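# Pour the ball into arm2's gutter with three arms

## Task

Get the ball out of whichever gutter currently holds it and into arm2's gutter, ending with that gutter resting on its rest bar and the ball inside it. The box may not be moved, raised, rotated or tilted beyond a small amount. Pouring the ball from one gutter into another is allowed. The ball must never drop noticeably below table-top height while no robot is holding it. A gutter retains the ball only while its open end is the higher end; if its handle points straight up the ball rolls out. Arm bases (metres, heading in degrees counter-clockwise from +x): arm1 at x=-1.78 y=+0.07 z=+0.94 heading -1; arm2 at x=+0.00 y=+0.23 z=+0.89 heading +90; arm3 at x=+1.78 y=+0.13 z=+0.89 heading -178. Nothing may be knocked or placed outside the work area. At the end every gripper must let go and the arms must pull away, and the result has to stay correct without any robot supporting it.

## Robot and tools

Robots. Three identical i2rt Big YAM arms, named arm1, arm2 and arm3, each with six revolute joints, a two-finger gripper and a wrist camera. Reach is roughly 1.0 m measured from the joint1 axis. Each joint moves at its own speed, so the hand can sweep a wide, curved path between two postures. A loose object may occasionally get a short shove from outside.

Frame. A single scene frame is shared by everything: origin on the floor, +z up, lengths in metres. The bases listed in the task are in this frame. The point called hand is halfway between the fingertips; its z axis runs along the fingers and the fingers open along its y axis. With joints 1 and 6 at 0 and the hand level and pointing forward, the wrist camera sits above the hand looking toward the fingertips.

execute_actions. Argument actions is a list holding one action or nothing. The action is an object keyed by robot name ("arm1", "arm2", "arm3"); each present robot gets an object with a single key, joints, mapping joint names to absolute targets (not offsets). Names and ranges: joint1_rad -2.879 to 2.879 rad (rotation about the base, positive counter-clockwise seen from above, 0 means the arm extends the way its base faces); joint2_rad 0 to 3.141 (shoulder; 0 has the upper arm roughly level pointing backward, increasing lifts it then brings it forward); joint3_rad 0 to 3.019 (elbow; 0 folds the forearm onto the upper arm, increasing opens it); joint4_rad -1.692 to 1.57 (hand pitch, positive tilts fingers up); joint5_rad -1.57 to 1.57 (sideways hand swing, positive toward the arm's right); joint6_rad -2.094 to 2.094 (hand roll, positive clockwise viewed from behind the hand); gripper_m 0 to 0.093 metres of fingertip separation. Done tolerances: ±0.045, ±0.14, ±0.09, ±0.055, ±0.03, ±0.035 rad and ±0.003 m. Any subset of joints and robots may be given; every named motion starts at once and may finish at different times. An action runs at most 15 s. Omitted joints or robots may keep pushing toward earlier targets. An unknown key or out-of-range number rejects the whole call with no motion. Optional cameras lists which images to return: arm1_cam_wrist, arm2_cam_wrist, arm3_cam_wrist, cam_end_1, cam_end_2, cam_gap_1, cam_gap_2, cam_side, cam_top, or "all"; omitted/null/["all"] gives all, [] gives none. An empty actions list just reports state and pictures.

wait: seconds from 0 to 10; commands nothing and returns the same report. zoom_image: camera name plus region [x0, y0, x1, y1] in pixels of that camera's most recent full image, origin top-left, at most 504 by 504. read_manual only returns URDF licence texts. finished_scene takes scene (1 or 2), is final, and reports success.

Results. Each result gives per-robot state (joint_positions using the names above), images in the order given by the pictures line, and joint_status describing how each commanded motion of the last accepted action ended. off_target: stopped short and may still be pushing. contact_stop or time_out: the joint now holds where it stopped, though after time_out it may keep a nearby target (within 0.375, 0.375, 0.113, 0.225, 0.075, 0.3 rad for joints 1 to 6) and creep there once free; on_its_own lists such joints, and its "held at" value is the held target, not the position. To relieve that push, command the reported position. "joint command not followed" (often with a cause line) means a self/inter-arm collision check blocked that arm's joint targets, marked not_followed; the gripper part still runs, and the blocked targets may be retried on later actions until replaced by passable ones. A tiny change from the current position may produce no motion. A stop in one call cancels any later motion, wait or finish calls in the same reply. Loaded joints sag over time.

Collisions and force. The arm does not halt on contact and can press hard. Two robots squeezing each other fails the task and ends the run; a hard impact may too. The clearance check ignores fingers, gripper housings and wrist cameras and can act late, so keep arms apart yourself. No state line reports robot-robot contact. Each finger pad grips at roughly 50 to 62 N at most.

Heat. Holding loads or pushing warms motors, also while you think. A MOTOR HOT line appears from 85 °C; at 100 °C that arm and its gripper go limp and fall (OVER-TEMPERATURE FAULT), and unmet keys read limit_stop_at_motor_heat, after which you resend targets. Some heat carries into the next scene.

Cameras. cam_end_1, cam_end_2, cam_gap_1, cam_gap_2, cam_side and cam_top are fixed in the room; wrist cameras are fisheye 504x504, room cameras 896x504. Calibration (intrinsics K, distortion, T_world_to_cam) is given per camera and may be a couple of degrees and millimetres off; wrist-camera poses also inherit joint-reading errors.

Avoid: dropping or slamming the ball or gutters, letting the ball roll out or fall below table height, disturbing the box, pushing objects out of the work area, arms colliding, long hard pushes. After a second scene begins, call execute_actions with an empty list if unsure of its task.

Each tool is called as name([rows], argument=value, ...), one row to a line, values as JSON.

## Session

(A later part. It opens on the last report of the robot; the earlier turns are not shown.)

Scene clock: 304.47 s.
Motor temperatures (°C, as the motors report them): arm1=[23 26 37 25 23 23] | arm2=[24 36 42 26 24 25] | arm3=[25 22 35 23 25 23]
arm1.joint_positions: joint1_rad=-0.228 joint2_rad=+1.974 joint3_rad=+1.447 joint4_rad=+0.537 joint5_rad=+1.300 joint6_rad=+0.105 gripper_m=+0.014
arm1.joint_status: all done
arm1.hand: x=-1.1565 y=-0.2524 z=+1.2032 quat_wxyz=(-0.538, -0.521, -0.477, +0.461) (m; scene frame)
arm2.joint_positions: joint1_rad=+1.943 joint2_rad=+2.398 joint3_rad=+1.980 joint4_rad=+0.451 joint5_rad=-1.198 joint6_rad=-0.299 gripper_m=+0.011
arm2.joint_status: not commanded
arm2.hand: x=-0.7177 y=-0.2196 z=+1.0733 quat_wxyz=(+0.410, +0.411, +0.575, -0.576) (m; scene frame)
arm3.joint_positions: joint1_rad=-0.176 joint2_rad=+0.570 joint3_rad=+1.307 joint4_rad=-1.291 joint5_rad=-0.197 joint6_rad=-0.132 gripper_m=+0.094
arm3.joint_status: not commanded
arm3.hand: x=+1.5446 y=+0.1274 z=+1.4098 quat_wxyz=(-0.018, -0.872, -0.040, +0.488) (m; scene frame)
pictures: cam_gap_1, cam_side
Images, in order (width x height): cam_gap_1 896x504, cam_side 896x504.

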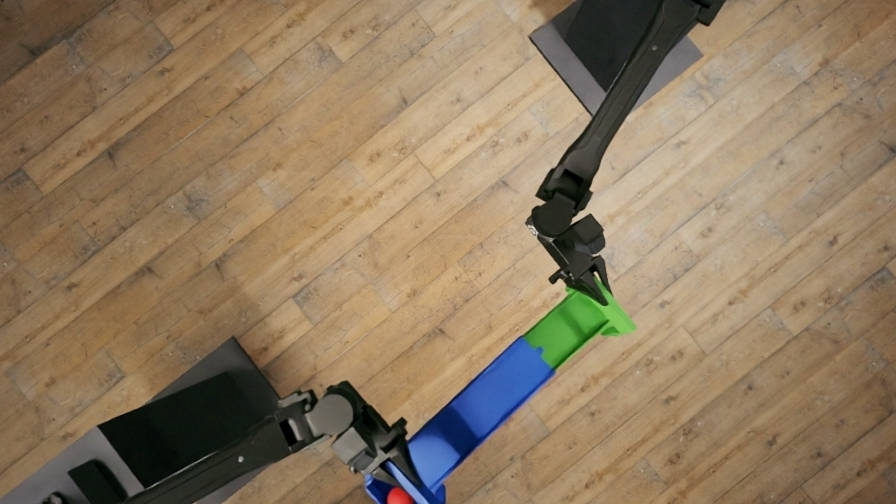

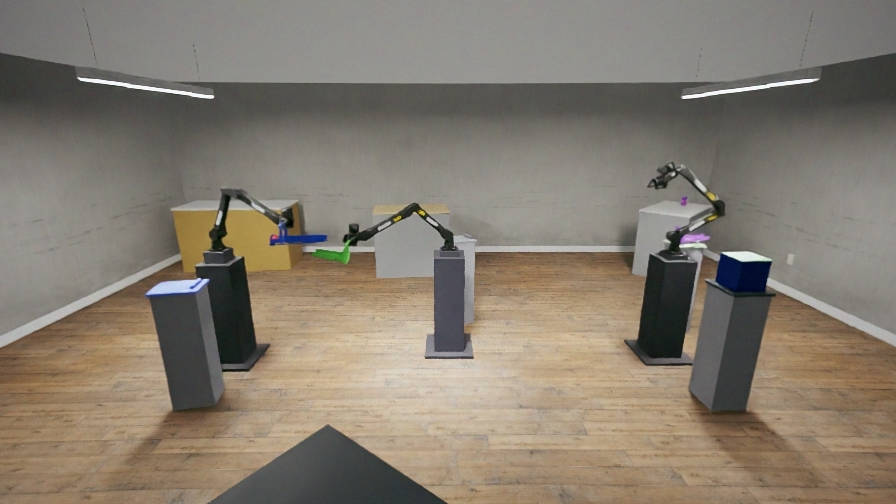

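execute_actions([
  {"arm1":{"joints":{"joint6_rad":-0.02}}},
], cameras=[])

wait(seconds=2)

zoom_image(camera="cam_side", region=[250, 190, 390, 280])

zoom_image(camera="cam_gap_1", region=[360, 250, 660, 504])

Scene clock: 311.73 s.
Motor temperatures (°C, as the motors report them): arm1=[23 27 37 25 23 23] | arm2=[24 37 43 26 24 25] | arm3=[25 22 35 23 25 23]
arm1.joint_positions: joint1_rad=-0.228 joint2_rad=+1.974 joint3_rad=+1.451 joint4_rad=+0.537 joint5_rad=+1.300 joint6_rad=-0.024 gripper_m=+0.014
arm1.joint_status: all done
arm1.hand: x=-1.1558 y=-0.2526 z=+1.2049 quat_wxyz=(-0.508, -0.489, -0.508, +0.494) (m; scene frame)
arm2.joint_positions: joint1_rad=+1.943 joint2_rad=+2.398 joint3_rad=+1.980 joint4_rad=+0.451 joint5_rad=-1.201 joint6_rad=-0.293 gripper_m=+0.011
arm2.joint_status: not commanded
arm2.hand: x=-0.7171 y=-0.2196 z=+1.0732 quat_wxyz=(+0.413, +0.412, +0.575, -0.574) (m; scene frame)
arm3.joint_positions: joint1_rad=-0.176 joint2_rad=+0.570 joint3_rad=+1.307 joint4_rad=-1.291 joint5_rad=-0.197 joint6_rad=-0.132 gripper_m=+0.094
arm3.joint_status: not commanded
arm3.hand: x=+1.5446 y=+0.1274 z=+1.4098 quat_wxyz=(-0.018, -0.872, -0.040, +0.488) (m; scene frame)
pictures: none
No camera images: the call's "cameras" was empty. Leave "cameras" out to get every camera's image.

Scene clock: 313.73 s.
Motor temperatures (°C, as the motors report them): arm1=[23 27 37 25 23 23] | arm2=[24 37 43 26 24 25] | arm3=[25 22 35 23 25 23]
arm1.joint_positions: joint1_rad=-0.228 joint2_rad=+1.974 joint3_rad=+1.451 joint4_rad=+0.537 joint5_rad=+1.300 joint6_rad=-0.024 gripper_m=+0.014
arm1.joint_status: all done
arm1.hand: x=-1.1558 y=-0.2526 z=+1.2049 quat_wxyz=(-0.508, -0.489, -0.508, +0.494) (m; scene frame)
arm2.joint_positions: joint1_rad=+1.943 joint2_rad=+2.398 joint3_rad=+1.980 joint4_rad=+0.451 joint5_rad=-1.201 joint6_rad=-0.293 gripper_m=+0.011
arm2.joint_status: not commanded
arm2.hand: x=-0.7171 y=-0.2196 z=+1.0732 quat_wxyz=(+0.413, +0.412, +0.575, -0.574) (m; scene frame)
arm3.joint_positions: joint1_rad=-0.176 joint2_rad=+0.570 joint3_rad=+1.307 joint4_rad=-1.291 joint5_rad=-0.197 joint6_rad=-0.132 gripper_m=+0.094
arm3.joint_status: not commanded
arm3.hand: x=+1.5446 y=+0.1274 z=+1.4098 quat_wxyz=(-0.018, -0.872, -0.040, +0.488) (m; scene frame)
wait: 2.00 s; at rest by 0.27 s
pictures: arm1_cam_wrist, arm2_cam_wrist, arm3_cam_wrist, cam_end_1, cam_end_2, cam_gap_1, cam_gap_2, cam_side, cam_top
camera_calibration (this result's frames):
arm1_cam_wrist: T_world_to_cam=[[-0.999441, -0.0334463, -0.0000583953, -1.16227], [-0.0193573, 0.579857, -0.814489, 1.10592], [0.0272755, -0.814032, -0.58018, 0.649897], [0, 0, 0, 1]] pos_world=[-1.15794, -0.151111, 1.27775]
arm2_cam_wrist: T_world_to_cam=[[-0.950481, 0.0159807, 0.310372, -1.00951], [-0.243804, 0.580987, -0.77654, 0.790576], [-0.192731, -0.813756, -0.548321, 0.393328], [0, 0, 0, 1]] pos_world=[-0.69097, -0.123108, 1.14291]
Images, in order (width x height): arm1_cam_wrist 504x504, arm2_cam_wrist 504x504, arm3_cam_wrist 504x504, cam_end_1 896x504, cam_end_2 896x504, cam_gap_1 896x504, cam_gap_2 896x504, cam_side 896x504, cam_top 896x504.

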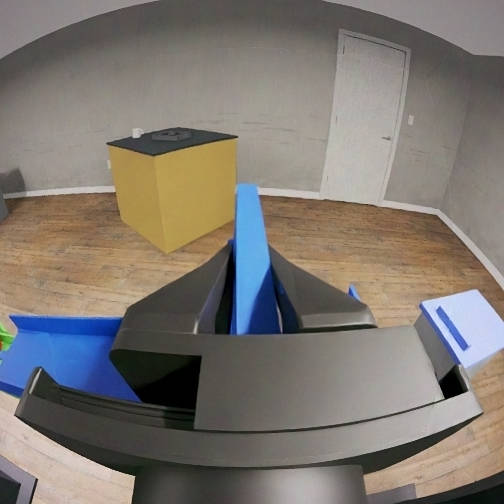

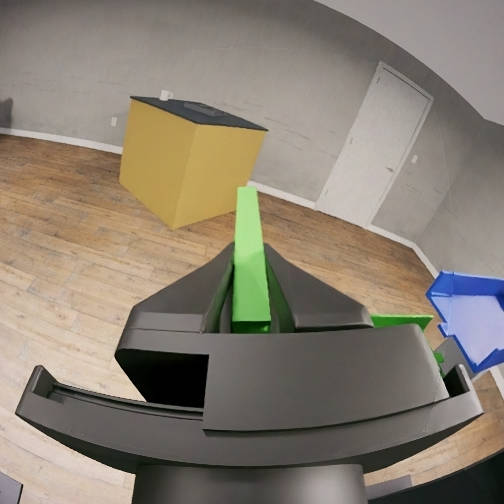

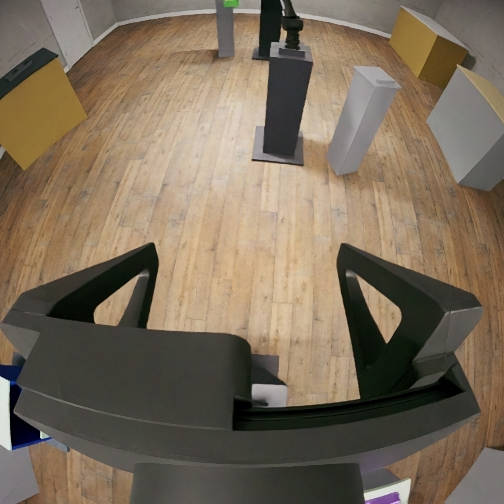

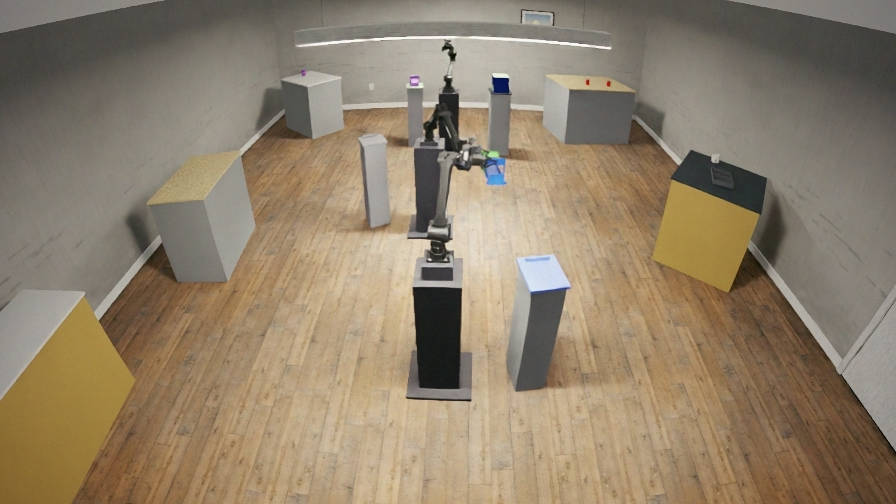

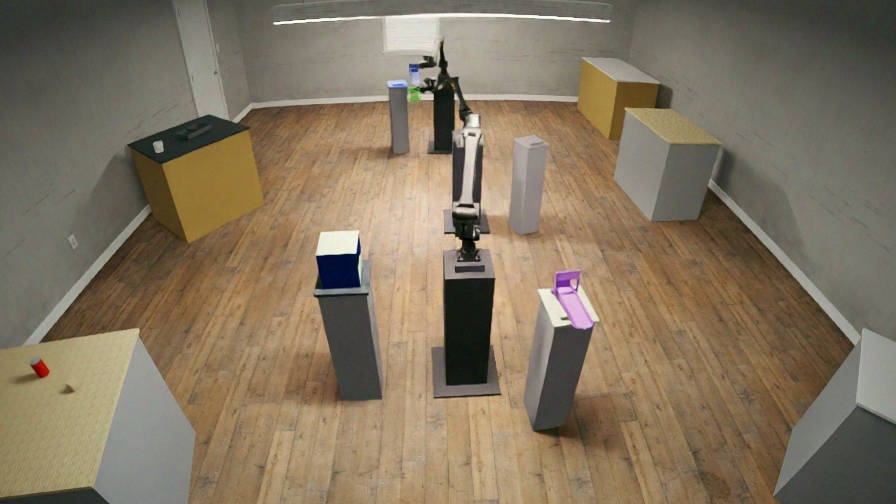

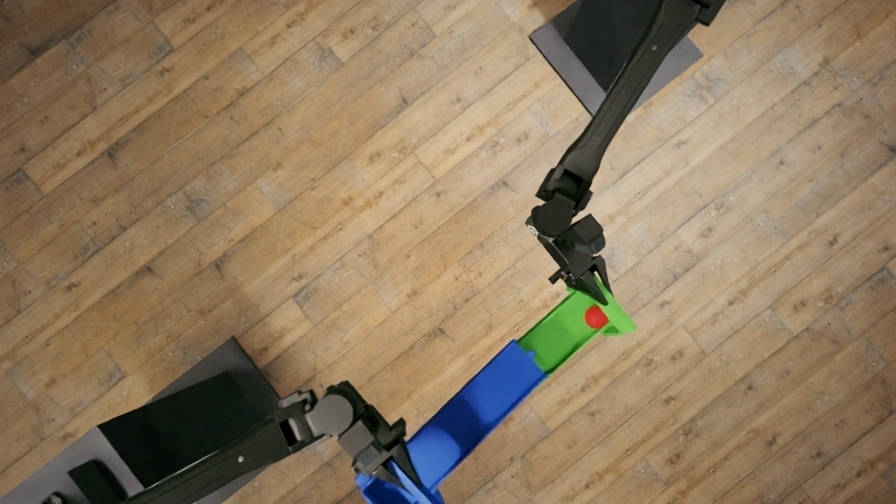

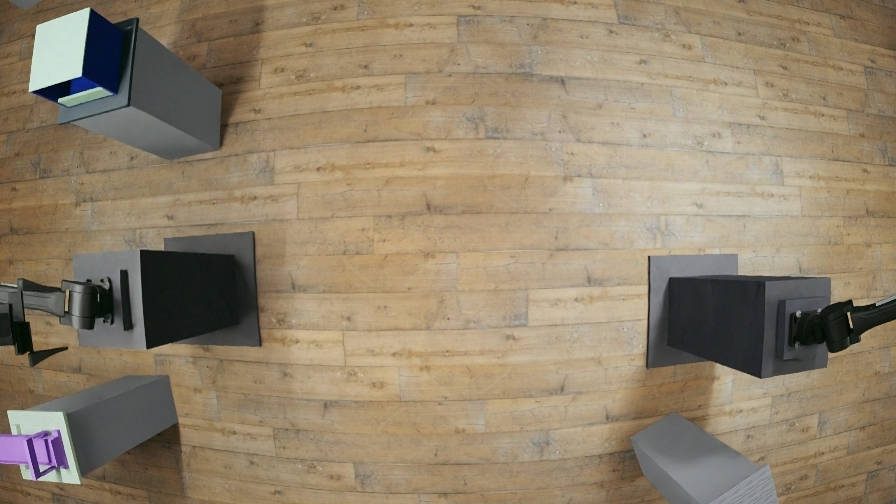

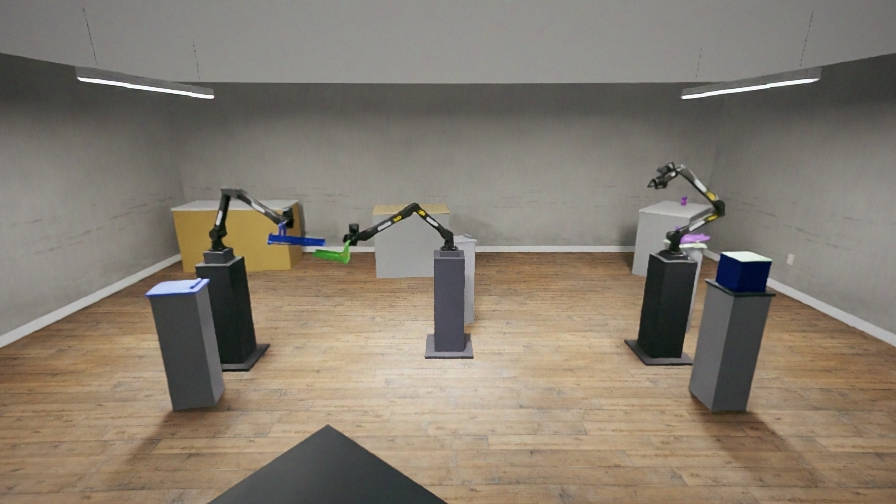

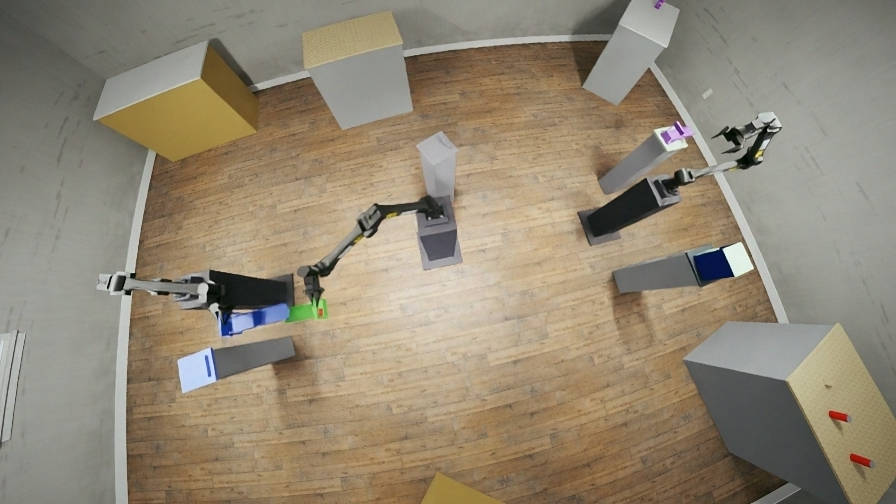

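Region (250, 190, 390, 280) of cam_side's 896x504 image, scaled by 3.600, with more detail than that image has; it fills the top 324 rows of this view, and the rest is white.

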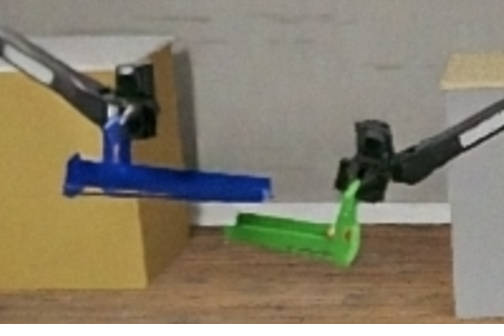

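Region (360, 250, 660, 504) of cam_gap_1's 896x504 image, scaled by 1.680, with more detail than that image has; it fills the top 427 rows of this view, and the rest is white.

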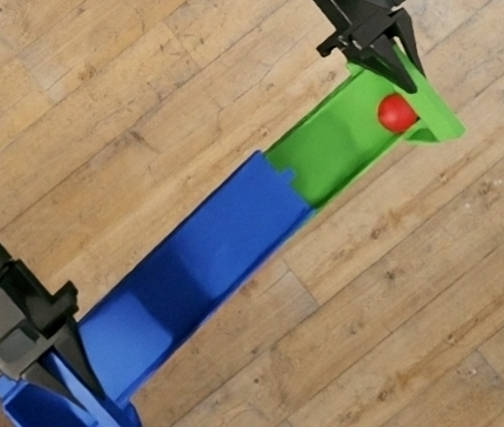

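execute_actions([
  {"arm1":{"joints":{"joint2_rad":1.76,"joint3_rad":1.15,"joint4_rad":0.66,"joint6_rad":0.17}}},
], cameras=[])

execute_actions([
  {"arm1":{"joints":{"joint1_rad":-1.719,"joint2_rad":1.6,"joint3_rad":0.66,"joint4_rad":0.96,"joint5_rad":-0.294}},"arm2":{"joints":{"joint6_rad":-0.5}}},
], cameras=[])

execute_actions([
  {"arm1":{"joints":{"joint2_rad":1.95,"joint3_rad":0.64,"joint4_rad":1.33}},"arm2":{"joints":{"joint2_rad":2.15,"joint3_rad":1.56,"joint4_rad":0.65,"joint5_rad":-0.767}}},
], cameras=[])

execute_actions([
  {"arm2":{"joints":{"joint2_rad":1.935,"joint3_rad":1.16,"joint4_rad":0.83}}},
], cameras=["cam_side","cam_end_1","cam_gap_1"])

Scene clock: 328.83 s.
Motor temperatures (°C, as the motors report them): arm1=[23 27 38 25 23 23] | arm2=[24 38 44 26 24 25] | arm3=[25 22 35 23 25 23]
arm1.joint_positions: joint1_rad=-0.228 joint2_rad=+1.770 joint3_rad=+1.150 joint4_rad=+0.639 joint5_rad=+1.300 joint6_rad=+0.148 gripper_m=+0.014
arm1.joint_status: all done
arm1.hand: x=-1.2426 y=-0.2316 z=+1.2097 quat_wxyz=(-0.550, -0.532, -0.463, +0.447) (m; scene frame)
arm2.joint_positions: joint1_rad=+1.943 joint2_rad=+2.398 joint3_rad=+1.980 joint4_rad=+0.451 joint5_rad=-1.201 joint6_rad=-0.293 gripper_m=+0.011
arm2.joint_status: not commanded
arm2.hand: x=-0.7171 y=-0.2196 z=+1.0732 quat_wxyz=(+0.413, +0.412, +0.575, -0.574) (m; scene frame)
arm3.joint_positions: joint1_rad=-0.176 joint2_rad=+0.570 joint3_rad=+1.307 joint4_rad=-1.291 joint5_rad=-0.197 joint6_rad=-0.132 gripper_m=+0.094
arm3.joint_status: not commanded
arm3.hand: x=+1.5446 y=+0.1274 z=+1.4098 quat_wxyz=(-0.018, -0.872, -0.040, +0.488) (m; scene frame)
pictures: none
No camera images: the call's "cameras" was empty. Leave "cameras" out to get every camera's image.

Scene clock: 330.63 s.
Motor temperatures (°C, as the motors report them): arm1=[23 27 37 25 23 23] | arm2=[24 38 44 26 24 25] | arm3=[25 22 35 23 25 23]
arm1.joint_positions: joint1_rad=-1.721 joint2_rad=+1.617 joint3_rad=+0.663 joint4_rad=+0.924 joint5_rad=-0.290 joint6_rad=+0.157 gripper_m=+0.014
arm1.joint_status: all done
arm1.hand: x=-1.8229 y=-0.4980 z=+1.1250 quat_wxyz=(-0.562, -0.517, -0.496, +0.413) (m; scene frame)
arm2.joint_positions: joint1_rad=+1.943 joint2_rad=+2.398 joint3_rad=+1.980 joint4_rad=+0.451 joint5_rad=-1.201 joint6_rad=-0.474 gripper_m=+0.011
arm2.joint_status: all done
arm2.hand: x=-0.7171 y=-0.2196 z=+1.0732 quat_wxyz=(+0.359, +0.359, +0.610, -0.609) (m; scene frame)
arm3.joint_positions: joint1_rad=-0.176 joint2_rad=+0.570 joint3_rad=+1.307 joint4_rad=-1.291 joint5_rad=-0.197 joint6_rad=-0.132 gripper_m=+0.094
arm3.joint_status: not commanded
arm3.hand: x=+1.5446 y=+0.1274 z=+1.4098 quat_wxyz=(-0.018, -0.872, -0.040, +0.488) (m; scene frame)
pictures: none
No camera images: the call's "cameras" was empty. Leave "cameras" out to get every camera's image.

Scene clock: 332.13 s.
Motor temperatures (°C, as the motors report them): arm1=[23 27 36 25 23 23] | arm2=[24 38 44 26 24 25] | arm3=[25 22 35 23 25 23]
arm1.joint_positions: joint1_rad=-1.721 joint2_rad=+1.966 joint3_rad=+0.638 joint4_rad=+1.293 joint5_rad=-0.290 joint6_rad=+0.157 gripper_m=+0.014
arm1.joint_status: all done
arm1.hand: x=-1.8213 y=-0.4921 z=+1.0127 quat_wxyz=(-0.561, -0.518, -0.497, +0.412) (m; scene frame)
arm2.joint_positions: joint1_rad=+1.943 joint2_rad=+2.193 joint3_rad=+1.537 joint4_rad=+0.626 joint5_rad=-0.769 joint6_rad=-0.477 gripper_m=+0.011
arm2.joint_status: all done
arm2.hand: x=-0.7004 y=-0.1690 z=+1.0472 quat_wxyz=(+0.231, +0.500, +0.516, -0.656) (m; scene frame)
arm3.joint_positions: joint1_rad=-0.176 joint2_rad=+0.570 joint3_rad=+1.307 joint4_rad=-1.291 joint5_rad=-0.197 joint6_rad=-0.132 gripper_m=+0.094
arm3.joint_status: not commanded
arm3.hand: x=+1.5446 y=+0.1274 z=+1.4098 quat_wxyz=(-0.018, -0.872, -0.040, +0.488) (m; scene frame)
pictures: none
No camera images: the call's "cameras" was empty. Leave "cameras" out to get every camera's image.

Scene clock: 333.43 s.
Motor temperatures (°C, as the motors report them): arm1=[23 27 36 25 23 23] | arm2=[24 38 43 26 24 25] | arm3=[25 22 35 23 25 23]
arm1.joint_positions: joint1_rad=-1.721 joint2_rad=+1.966 joint3_rad=+0.638 joint4_rad=+1.293 joint5_rad=-0.290 joint6_rad=+0.157 gripper_m=+0.014
arm1.joint_status: not commanded
arm1.hand: x=-1.8213 y=-0.4921 z=+1.0127 quat_wxyz=(-0.561, -0.518, -0.497, +0.412) (m; scene frame)
arm2.joint_positions: joint1_rad=+1.943 joint2_rad=+1.962 joint3_rad=+1.143 joint4_rad=+0.802 joint5_rad=-0.767 joint6_rad=-0.478 gripper_m=+0.011
arm2.joint_status: all done
arm2.hand: x=-0.5976 y=-0.1290 z=+1.0602 quat_wxyz=(+0.228, +0.496, +0.515, -0.661) (m; scene frame)
arm3.joint_positions: joint1_rad=-0.176 joint2_rad=+0.570 joint3_rad=+1.307 joint4_rad=-1.291 joint5_rad=-0.197 joint6_rad=-0.132 gripper_m=+0.094
arm3.joint_status: not commanded
arm3.hand: x=+1.5446 y=+0.1274 z=+1.4098 quat_wxyz=(-0.018, -0.872, -0.040, +0.488) (m; scene frame)
pictures: cam_end_1, cam_gap_1, cam_side
Images, in order (width x height): cam_end_1 896x504, cam_gap_1 896x504, cam_side 896x504.

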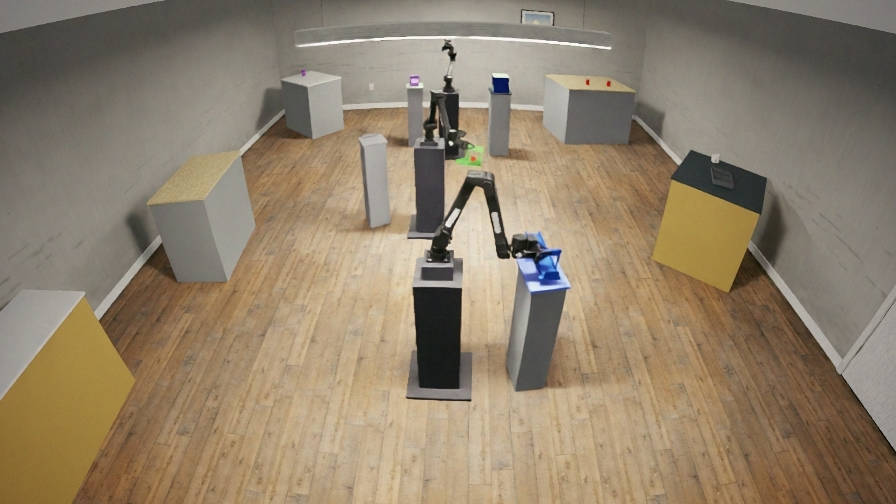

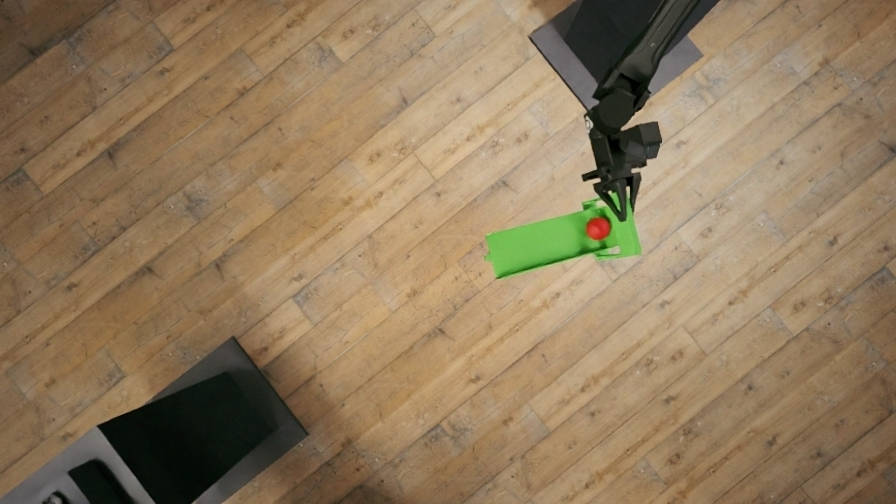

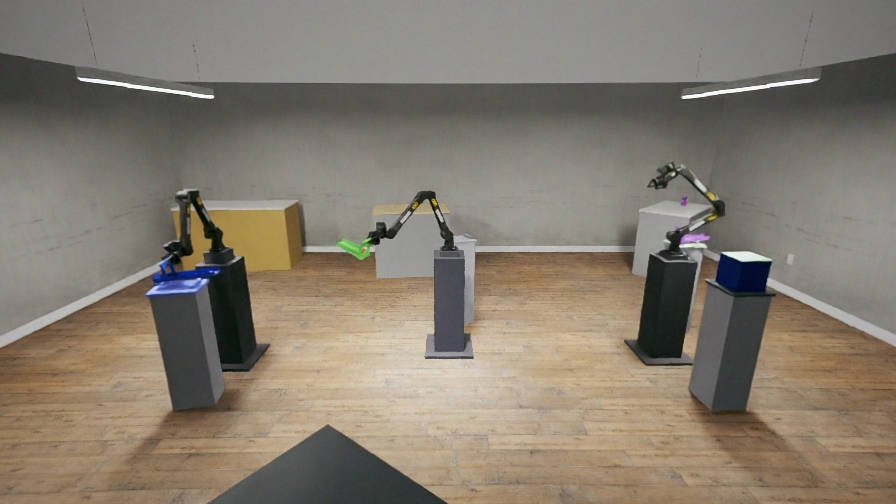

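execute_actions([
  {"arm1":{"joints":{"joint2_rad":2.085,"joint3_rad":0.70,"joint4_rad":1.485}},"arm2":{"joints":{"joint2_rad":1.735,"joint3_rad":0.82,"joint4_rad":0.97}}},
], cameras=[])

execute_actions([
  {"arm1":{"joints":{"gripper_m":0.09}},"arm2":{"joints":{"joint1_rad":-0.363,"joint2_rad":1.52,"joint3_rad":0.505,"joint4_rad":1.07}}},
], cameras=["cam_side","cam_end_1","cam_end_2"])

Scene clock: 340.73 s.
Motor temperatures (°C, as the motors report them): arm1=[23 26 34 25 23 23] | arm2=[24 36 40 26 24 25] | arm3=[25 22 35 23 25 23]
arm1.joint_positions: joint1_rad=-1.721 joint2_rad=+2.093 joint3_rad=+0.673 joint4_rad=+1.447 joint5_rad=-0.291 joint6_rad=+0.157 gripper_m=+0.014
arm1.joint_status: all done
arm1.hand: x=-1.8218 y=-0.4968 z=+0.9914 quat_wxyz=(-0.574, -0.499, -0.487, +0.429) (m; scene frame)
arm2.joint_positions: joint1_rad=+1.943 joint2_rad=+1.752 joint3_rad=+0.805 joint4_rad=+0.939 joint5_rad=-0.767 joint6_rad=-0.478 gripper_m=+0.011
arm2.joint_status: all done
arm2.hand: x=-0.4952 y=-0.0893 z=+1.0672 quat_wxyz=(+0.227, +0.493, +0.515, -0.664) (m; scene frame)
arm3.joint_positions: joint1_rad=-0.176 joint2_rad=+0.570 joint3_rad=+1.307 joint4_rad=-1.291 joint5_rad=-0.197 joint6_rad=-0.132 gripper_m=+0.094
arm3.joint_status: not commanded
arm3.hand: x=+1.5446 y=+0.1274 z=+1.4098 quat_wxyz=(-0.018, -0.872, -0.040, +0.488) (m; scene frame)
pictures: none
No camera images: the call's "cameras" was empty. Leave "cameras" out to get every camera's image.

Scene clock: 343.10 s.
Motor temperatures (°C, as the motors report them): arm1=[23 26 33 25 23 23] | arm2=[24 36 39 26 24 25] | arm3=[25 22 35 23 25 23]
arm1.joint_positions: joint1_rad=-1.721 joint2_rad=+2.092 joint3_rad=+0.675 joint4_rad=+1.461 joint5_rad=-0.291 joint6_rad=+0.159 gripper_m=+0.090
arm1.joint_status: all done
arm1.hand: x=-1.8219 y=-0.4976 z=+0.9961 quat_wxyz=(-0.578, -0.494, -0.484, +0.433) (m; scene frame)
arm2.joint_positions: joint1_rad=-0.365 joint2_rad=+1.535 joint3_rad=+0.499 joint4_rad=+1.036 joint5_rad=-0.765 joint6_rad=-0.478 gripper_m=+0.011
arm2.joint_status: all done
arm2.hand: x=+0.0579 y=+0.7108 z=+1.0799 quat_wxyz=(-0.523, +0.661, -0.238, -0.482) (m; scene frame)
arm3.joint_positions: joint1_rad=-0.176 joint2_rad=+0.570 joint3_rad=+1.307 joint4_rad=-1.291 joint5_rad=-0.197 joint6_rad=-0.132 gripper_m=+0.094
arm3.joint_status: not commanded
arm3.hand: x=+1.5446 y=+0.1274 z=+1.4098 quat_wxyz=(-0.018, -0.872, -0.040, +0.488) (m; scene frame)
pictures: cam_end_1, cam_end_2, cam_side
Images, in order (width x height): cam_end_1 896x504, cam_end_2 896x504, cam_side 896x504.

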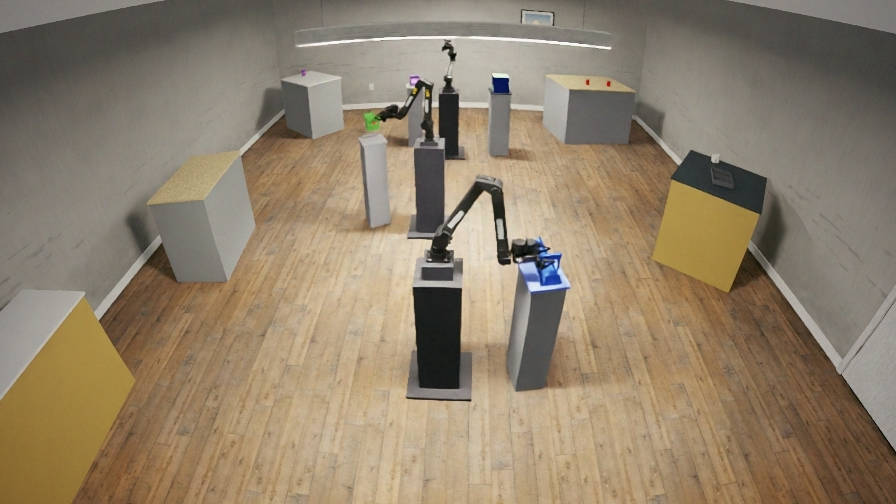

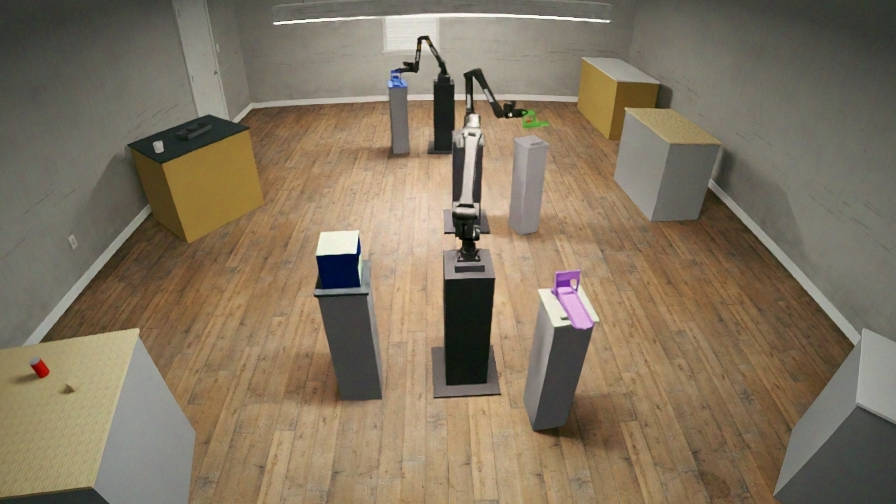

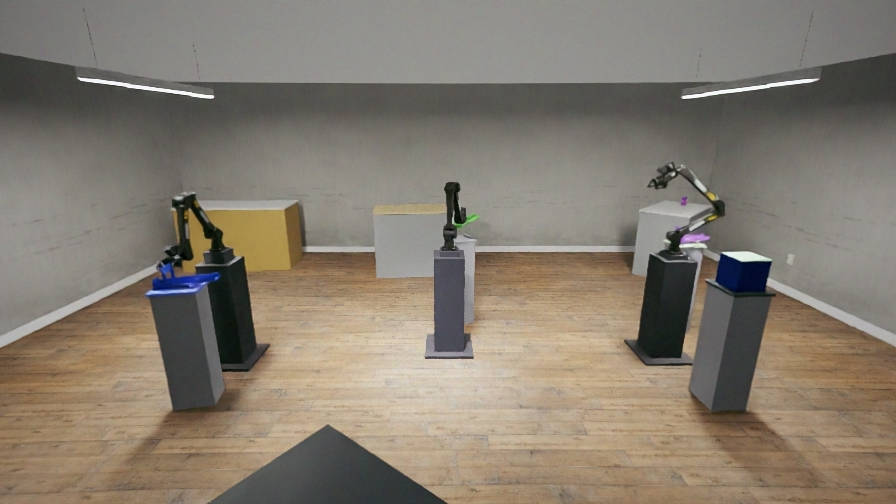

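execute_actions([
  {"arm1":{"joints":{"joint2_rad":1.75,"joint4_rad":1.13}},"arm2":{"joints":{"joint2_rad":1.71,"joint4_rad":1.25,"joint6_rad":-0.3}}},
], cameras=[])

execute_actions([
  {"arm1":{"joints":{"joint2_rad":1.2}},"arm2":{"joints":{"joint2_rad":1.85,"joint4_rad":1.39,"joint6_rad":-0.2}}},
], cameras=[])

execute_actions([
  {"arm2":{"joints":{"joint2_rad":1.925,"joint4_rad":1.465,"joint6_rad":-0.185}}},
], cameras=["cam_end_2","cam_end_1"])

zoom_image(camera="cam_end_2", region=[480, 90, 580, 170])

Scene clock: 353.13 s.
Motor temperatures (°C, as the motors report them): arm1=[23 26 32 25 23 23] | arm2=[24 33 36 26 24 25] | arm3=[25 22 36 23 25 23]
arm1.joint_positions: joint1_rad=-1.721 joint2_rad=+1.734 joint3_rad=+0.675 joint4_rad=+1.148 joint5_rad=-0.291 joint6_rad=+0.159 gripper_m=+0.090
arm1.joint_status: all done
arm1.hand: x=-1.8240 y=-0.5064 z=+1.1191 quat_wxyz=(-0.587, -0.480, -0.477, +0.446) (m; scene frame)
arm2.joint_positions: joint1_rad=-0.365 joint2_rad=+1.737 joint3_rad=+0.495 joint4_rad=+1.209 joint5_rad=-0.765 joint6_rad=-0.300 gripper_m=+0.011
arm2.joint_status: all done
arm2.hand: x=+0.0592 y=+0.7152 z=+1.0221 quat_wxyz=(-0.467, +0.642, -0.306, -0.526) (m; scene frame)
arm3.joint_positions: joint1_rad=-0.176 joint2_rad=+0.570 joint3_rad=+1.307 joint4_rad=-1.291 joint5_rad=-0.197 joint6_rad=-0.132 gripper_m=+0.094
arm3.joint_status: not commanded
arm3.hand: x=+1.5446 y=+0.1274 z=+1.4098 quat_wxyz=(-0.018, -0.872, -0.040, +0.488) (m; scene frame)
pictures: none
No camera images: the call's "cameras" was empty. Leave "cameras" out to get every camera's image.

Scene clock: 354.37 s.
Motor temperatures (°C, as the motors report them): arm1=[23 26 32 25 23 23] | arm2=[24 33 36 26 24 25] | arm3=[25 22 36 23 25 23]
arm1.joint_positions: joint1_rad=-1.721 joint2_rad=+1.187 joint3_rad=+0.675 joint4_rad=+1.140 joint5_rad=-0.291 joint6_rad=+0.159 gripper_m=+0.090
arm1.joint_status: all done
arm1.hand: x=-1.8088 y=-0.4019 z=+1.3980 quat_wxyz=(-0.671, -0.290, -0.366, +0.576) (m; scene frame)
arm2.joint_positions: joint1_rad=-0.365 joint2_rad=+1.874 joint3_rad=+0.495 joint4_rad=+1.350 joint5_rad=-0.766 joint6_rad=-0.202 gripper_m=+0.011
arm2.joint_status: all done
arm2.hand: x=+0.0583 y=+0.7135 z=+0.9880 quat_wxyz=(-0.442, +0.625, -0.336, -0.548) (m; scene frame)
arm3.joint_positions: joint1_rad=-0.176 joint2_rad=+0.570 joint3_rad=+1.307 joint4_rad=-1.291 joint5_rad=-0.197 joint6_rad=-0.132 gripper_m=+0.094
arm3.joint_status: not commanded
arm3.hand: x=+1.5446 y=+0.1274 z=+1.4098 quat_wxyz=(-0.018, -0.872, -0.040, +0.488) (m; scene frame)
pictures: none
No camera images: the call's "cameras" was empty. Leave "cameras" out to get every camera's image.

Scene clock: 355.03 s.
Motor temperatures (°C, as the motors report them): arm1=[23 26 32 25 23 23] | arm2=[24 33 35 26 24 25] | arm3=[25 22 36 23 25 23]
arm1.joint_positions: joint1_rad=-1.721 joint2_rad=+1.187 joint3_rad=+0.675 joint4_rad=+1.140 joint5_rad=-0.291 joint6_rad=+0.159 gripper_m=+0.090
arm1.joint_status: not commanded
arm1.hand: x=-1.8088 y=-0.4019 z=+1.3980 quat_wxyz=(-0.671, -0.290, -0.366, +0.576) (m; scene frame)
arm2.joint_positions: joint1_rad=-0.365 joint2_rad=+1.927 joint3_rad=+0.495 joint4_rad=+1.438 joint5_rad=-0.769 joint6_rad=-0.193 gripper_m=+0.011
arm2.joint_status: all done
arm2.hand: x=+0.0569 y=+0.7115 z=+0.9817 quat_wxyz=(-0.451, +0.621, -0.326, -0.552) (m; scene frame)
arm3.joint_positions: joint1_rad=-0.176 joint2_rad=+0.570 joint3_rad=+1.307 joint4_rad=-1.291 joint5_rad=-0.197 joint6_rad=-0.132 gripper_m=+0.094
arm3.joint_status: not commanded
arm3.hand: x=+1.5446 y=+0.1274 z=+1.4098 quat_wxyz=(-0.018, -0.872, -0.040, +0.488) (m; scene frame)
pictures: cam_end_1, cam_end_2
Images, in order (width x height): cam_end_1 896x504, cam_end_2 896x504.

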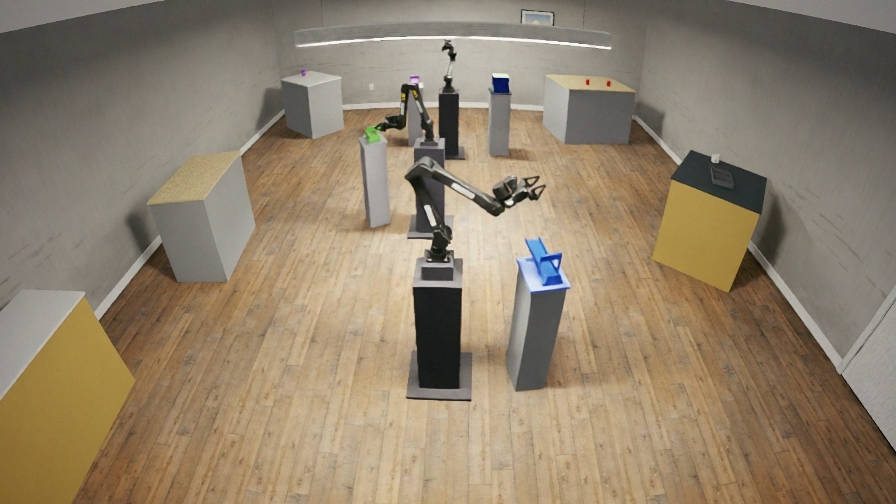

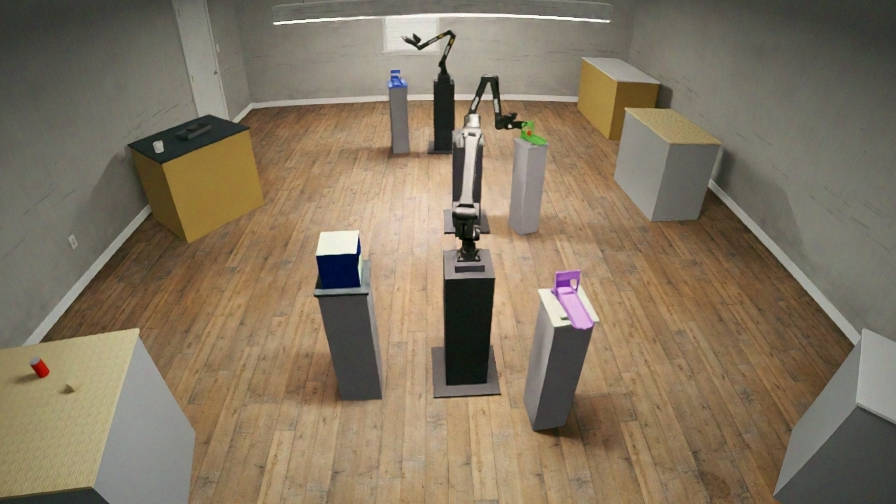

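Region (480, 90, 580, 170) of cam_end_2's 896x504 image, scaled by 5.040, with more detail than that image has; it fills the top 403 rows of this view, and the rest is white.

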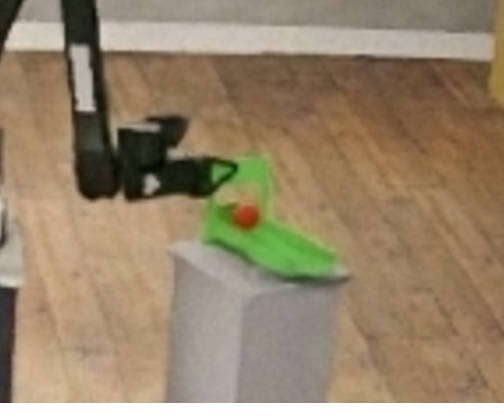

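execute_actions([
  {"arm2":{"joints":{"gripper_m":0.09}}},
], cameras=[])

execute_actions([
  {"arm2":{"joints":{"joint2_rad":1.6,"joint4_rad":1.1}}},
], cameras=[])

execute_actions([
  {"arm2":{"joints":{"joint2_rad":1.1,"joint4_rad":0.3}}},
], cameras=["arm2_cam_wrist","cam_end_2"])

Scene clock: 359.70 s.
Motor temperatures (°C, as the motors report them): arm1=[23 26 33 25 23 23] | arm2=[24 32 34 26 24 25] | arm3=[25 22 36 23 25 23]
arm1.joint_positions: joint1_rad=-1.721 joint2_rad=+1.187 joint3_rad=+0.675 joint4_rad=+1.140 joint5_rad=-0.291 joint6_rad=+0.159 gripper_m=+0.090
arm1.joint_status: not commanded
arm1.hand: x=-1.8088 y=-0.4019 z=+1.3980 quat_wxyz=(-0.671, -0.290, -0.366, +0.576) (m; scene frame)
arm2.joint_positions: joint1_rad=-0.365 joint2_rad=+1.927 joint3_rad=+0.495 joint4_rad=+1.442 joint5_rad=-0.769 joint6_rad=-0.192 gripper_m=+0.090
arm2.joint_status: all done
arm2.hand: x=+0.0568 y=+0.7114 z=+0.9825 quat_wxyz=(-0.452, +0.620, -0.325, -0.553) (m; scene frame)
arm3.joint_positions: joint1_rad=-0.176 joint2_rad=+0.570 joint3_rad=+1.307 joint4_rad=-1.291 joint5_rad=-0.197 joint6_rad=-0.132 gripper_m=+0.094
arm3.joint_status: not commanded
arm3.hand: x=+1.5446 y=+0.1274 z=+1.4098 quat_wxyz=(-0.018, -0.872, -0.040, +0.488) (m; scene frame)
pictures: none
No camera images: the call's "cameras" was empty. Leave "cameras" out to get every camera's image.

Scene clock: 360.83 s.
Motor temperatures (°C, as the motors report them): arm1=[23 25 33 25 23 23] | arm2=[24 32 34 26 24 25] | arm3=[25 22 36 23 25 23]
arm1.joint_positions: joint1_rad=-1.721 joint2_rad=+1.187 joint3_rad=+0.675 joint4_rad=+1.140 joint5_rad=-0.291 joint6_rad=+0.159 gripper_m=+0.090
arm1.joint_status: not commanded
arm1.hand: x=-1.8088 y=-0.4019 z=+1.3980 quat_wxyz=(-0.671, -0.290, -0.366, +0.576) (m; scene frame)
arm2.joint_positions: joint1_rad=-0.365 joint2_rad=+1.598 joint3_rad=+0.495 joint4_rad=+1.109 joint5_rad=-0.769 joint6_rad=-0.192 gripper_m=+0.090
arm2.joint_status: all done
arm2.hand: x=+0.0576 y=+0.7122 z=+1.0648 quat_wxyz=(-0.451, +0.621, -0.326, -0.553) (m; scene frame)
arm3.joint_positions: joint1_rad=-0.176 joint2_rad=+0.570 joint3_rad=+1.307 joint4_rad=-1.291 joint5_rad=-0.197 joint6_rad=-0.132 gripper_m=+0.094
arm3.joint_status: not commanded
arm3.hand: x=+1.5446 y=+0.1274 z=+1.4098 quat_wxyz=(-0.018, -0.872, -0.040, +0.488) (m; scene frame)
pictures: none
No camera images: the call's "cameras" was empty. Leave "cameras" out to get every camera's image.

Scene clock: 362.27 s.
Motor temperatures (°C, as the motors report them): arm1=[23 25 33 25 23 23] | arm2=[24 32 34 26 24 25] | arm3=[25 22 36 23 25 23]
arm1.joint_positions: joint1_rad=-1.721 joint2_rad=+1.187 joint3_rad=+0.675 joint4_rad=+1.140 joint5_rad=-0.291 joint6_rad=+0.159 gripper_m=+0.090
arm1.joint_status: not commanded
arm1.hand: x=-1.8088 y=-0.4019 z=+1.3980 quat_wxyz=(-0.671, -0.290, -0.366, +0.576) (m; scene frame)
arm2.joint_positions: joint1_rad=-0.365 joint2_rad=+1.100 joint3_rad=+0.495 joint4_rad=+0.309 joint5_rad=-0.769 joint6_rad=-0.192 gripper_m=+0.090
arm2.joint_status: all done
arm2.hand: x=+0.0376 y=+0.6590 z=+1.1206 quat_wxyz=(-0.340, +0.647, -0.424, -0.534) (m; scene frame)
arm3.joint_positions: joint1_rad=-0.176 joint2_rad=+0.570 joint3_rad=+1.307 joint4_rad=-1.291 joint5_rad=-0.197 joint6_rad=-0.132 gripper_m=+0.094
arm3.joint_status: not commanded
arm3.hand: x=+1.5446 y=+0.1274 z=+1.4098 quat_wxyz=(-0.018, -0.872, -0.040, +0.488) (m; scene frame)
pictures: arm2_cam_wrist, cam_end_2
camera_calibration (this result's frames):
arm2_cam_wrist: T_world_to_cam=[[0.919763, 0.392036, -0.0185453, -0.27044], [0.27481, -0.677033, -0.682719, 1.20534], [-0.280206, 0.622843, -0.730446, 0.540295], [0, 0, 0, 1]] pos_world=[0.0688961, 0.585556, 1.21255]
Images, in order (width x height): arm2_cam_wrist 504x504, cam_end_2 896x504.

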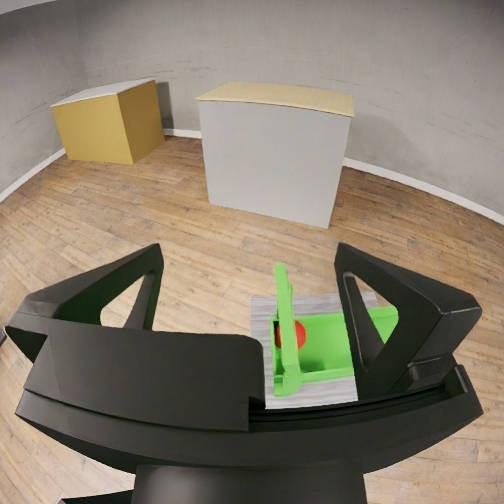

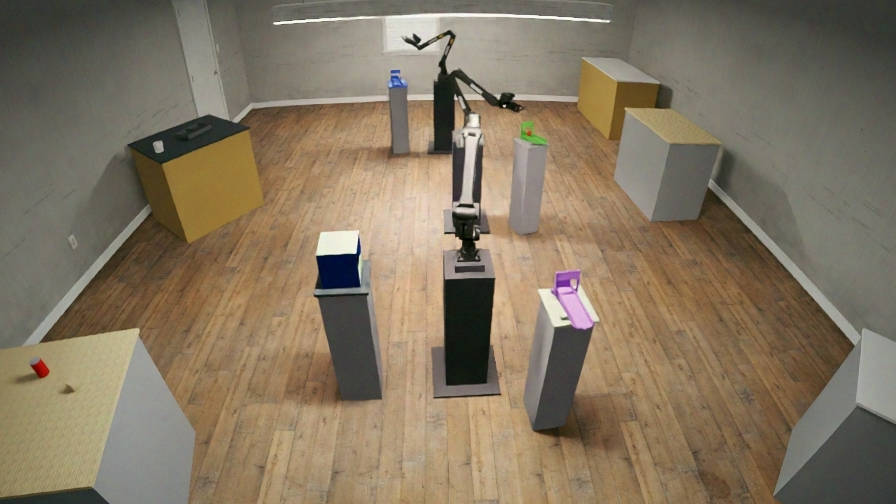

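finished_scene(scene=1)

The scene is finished: the task was done.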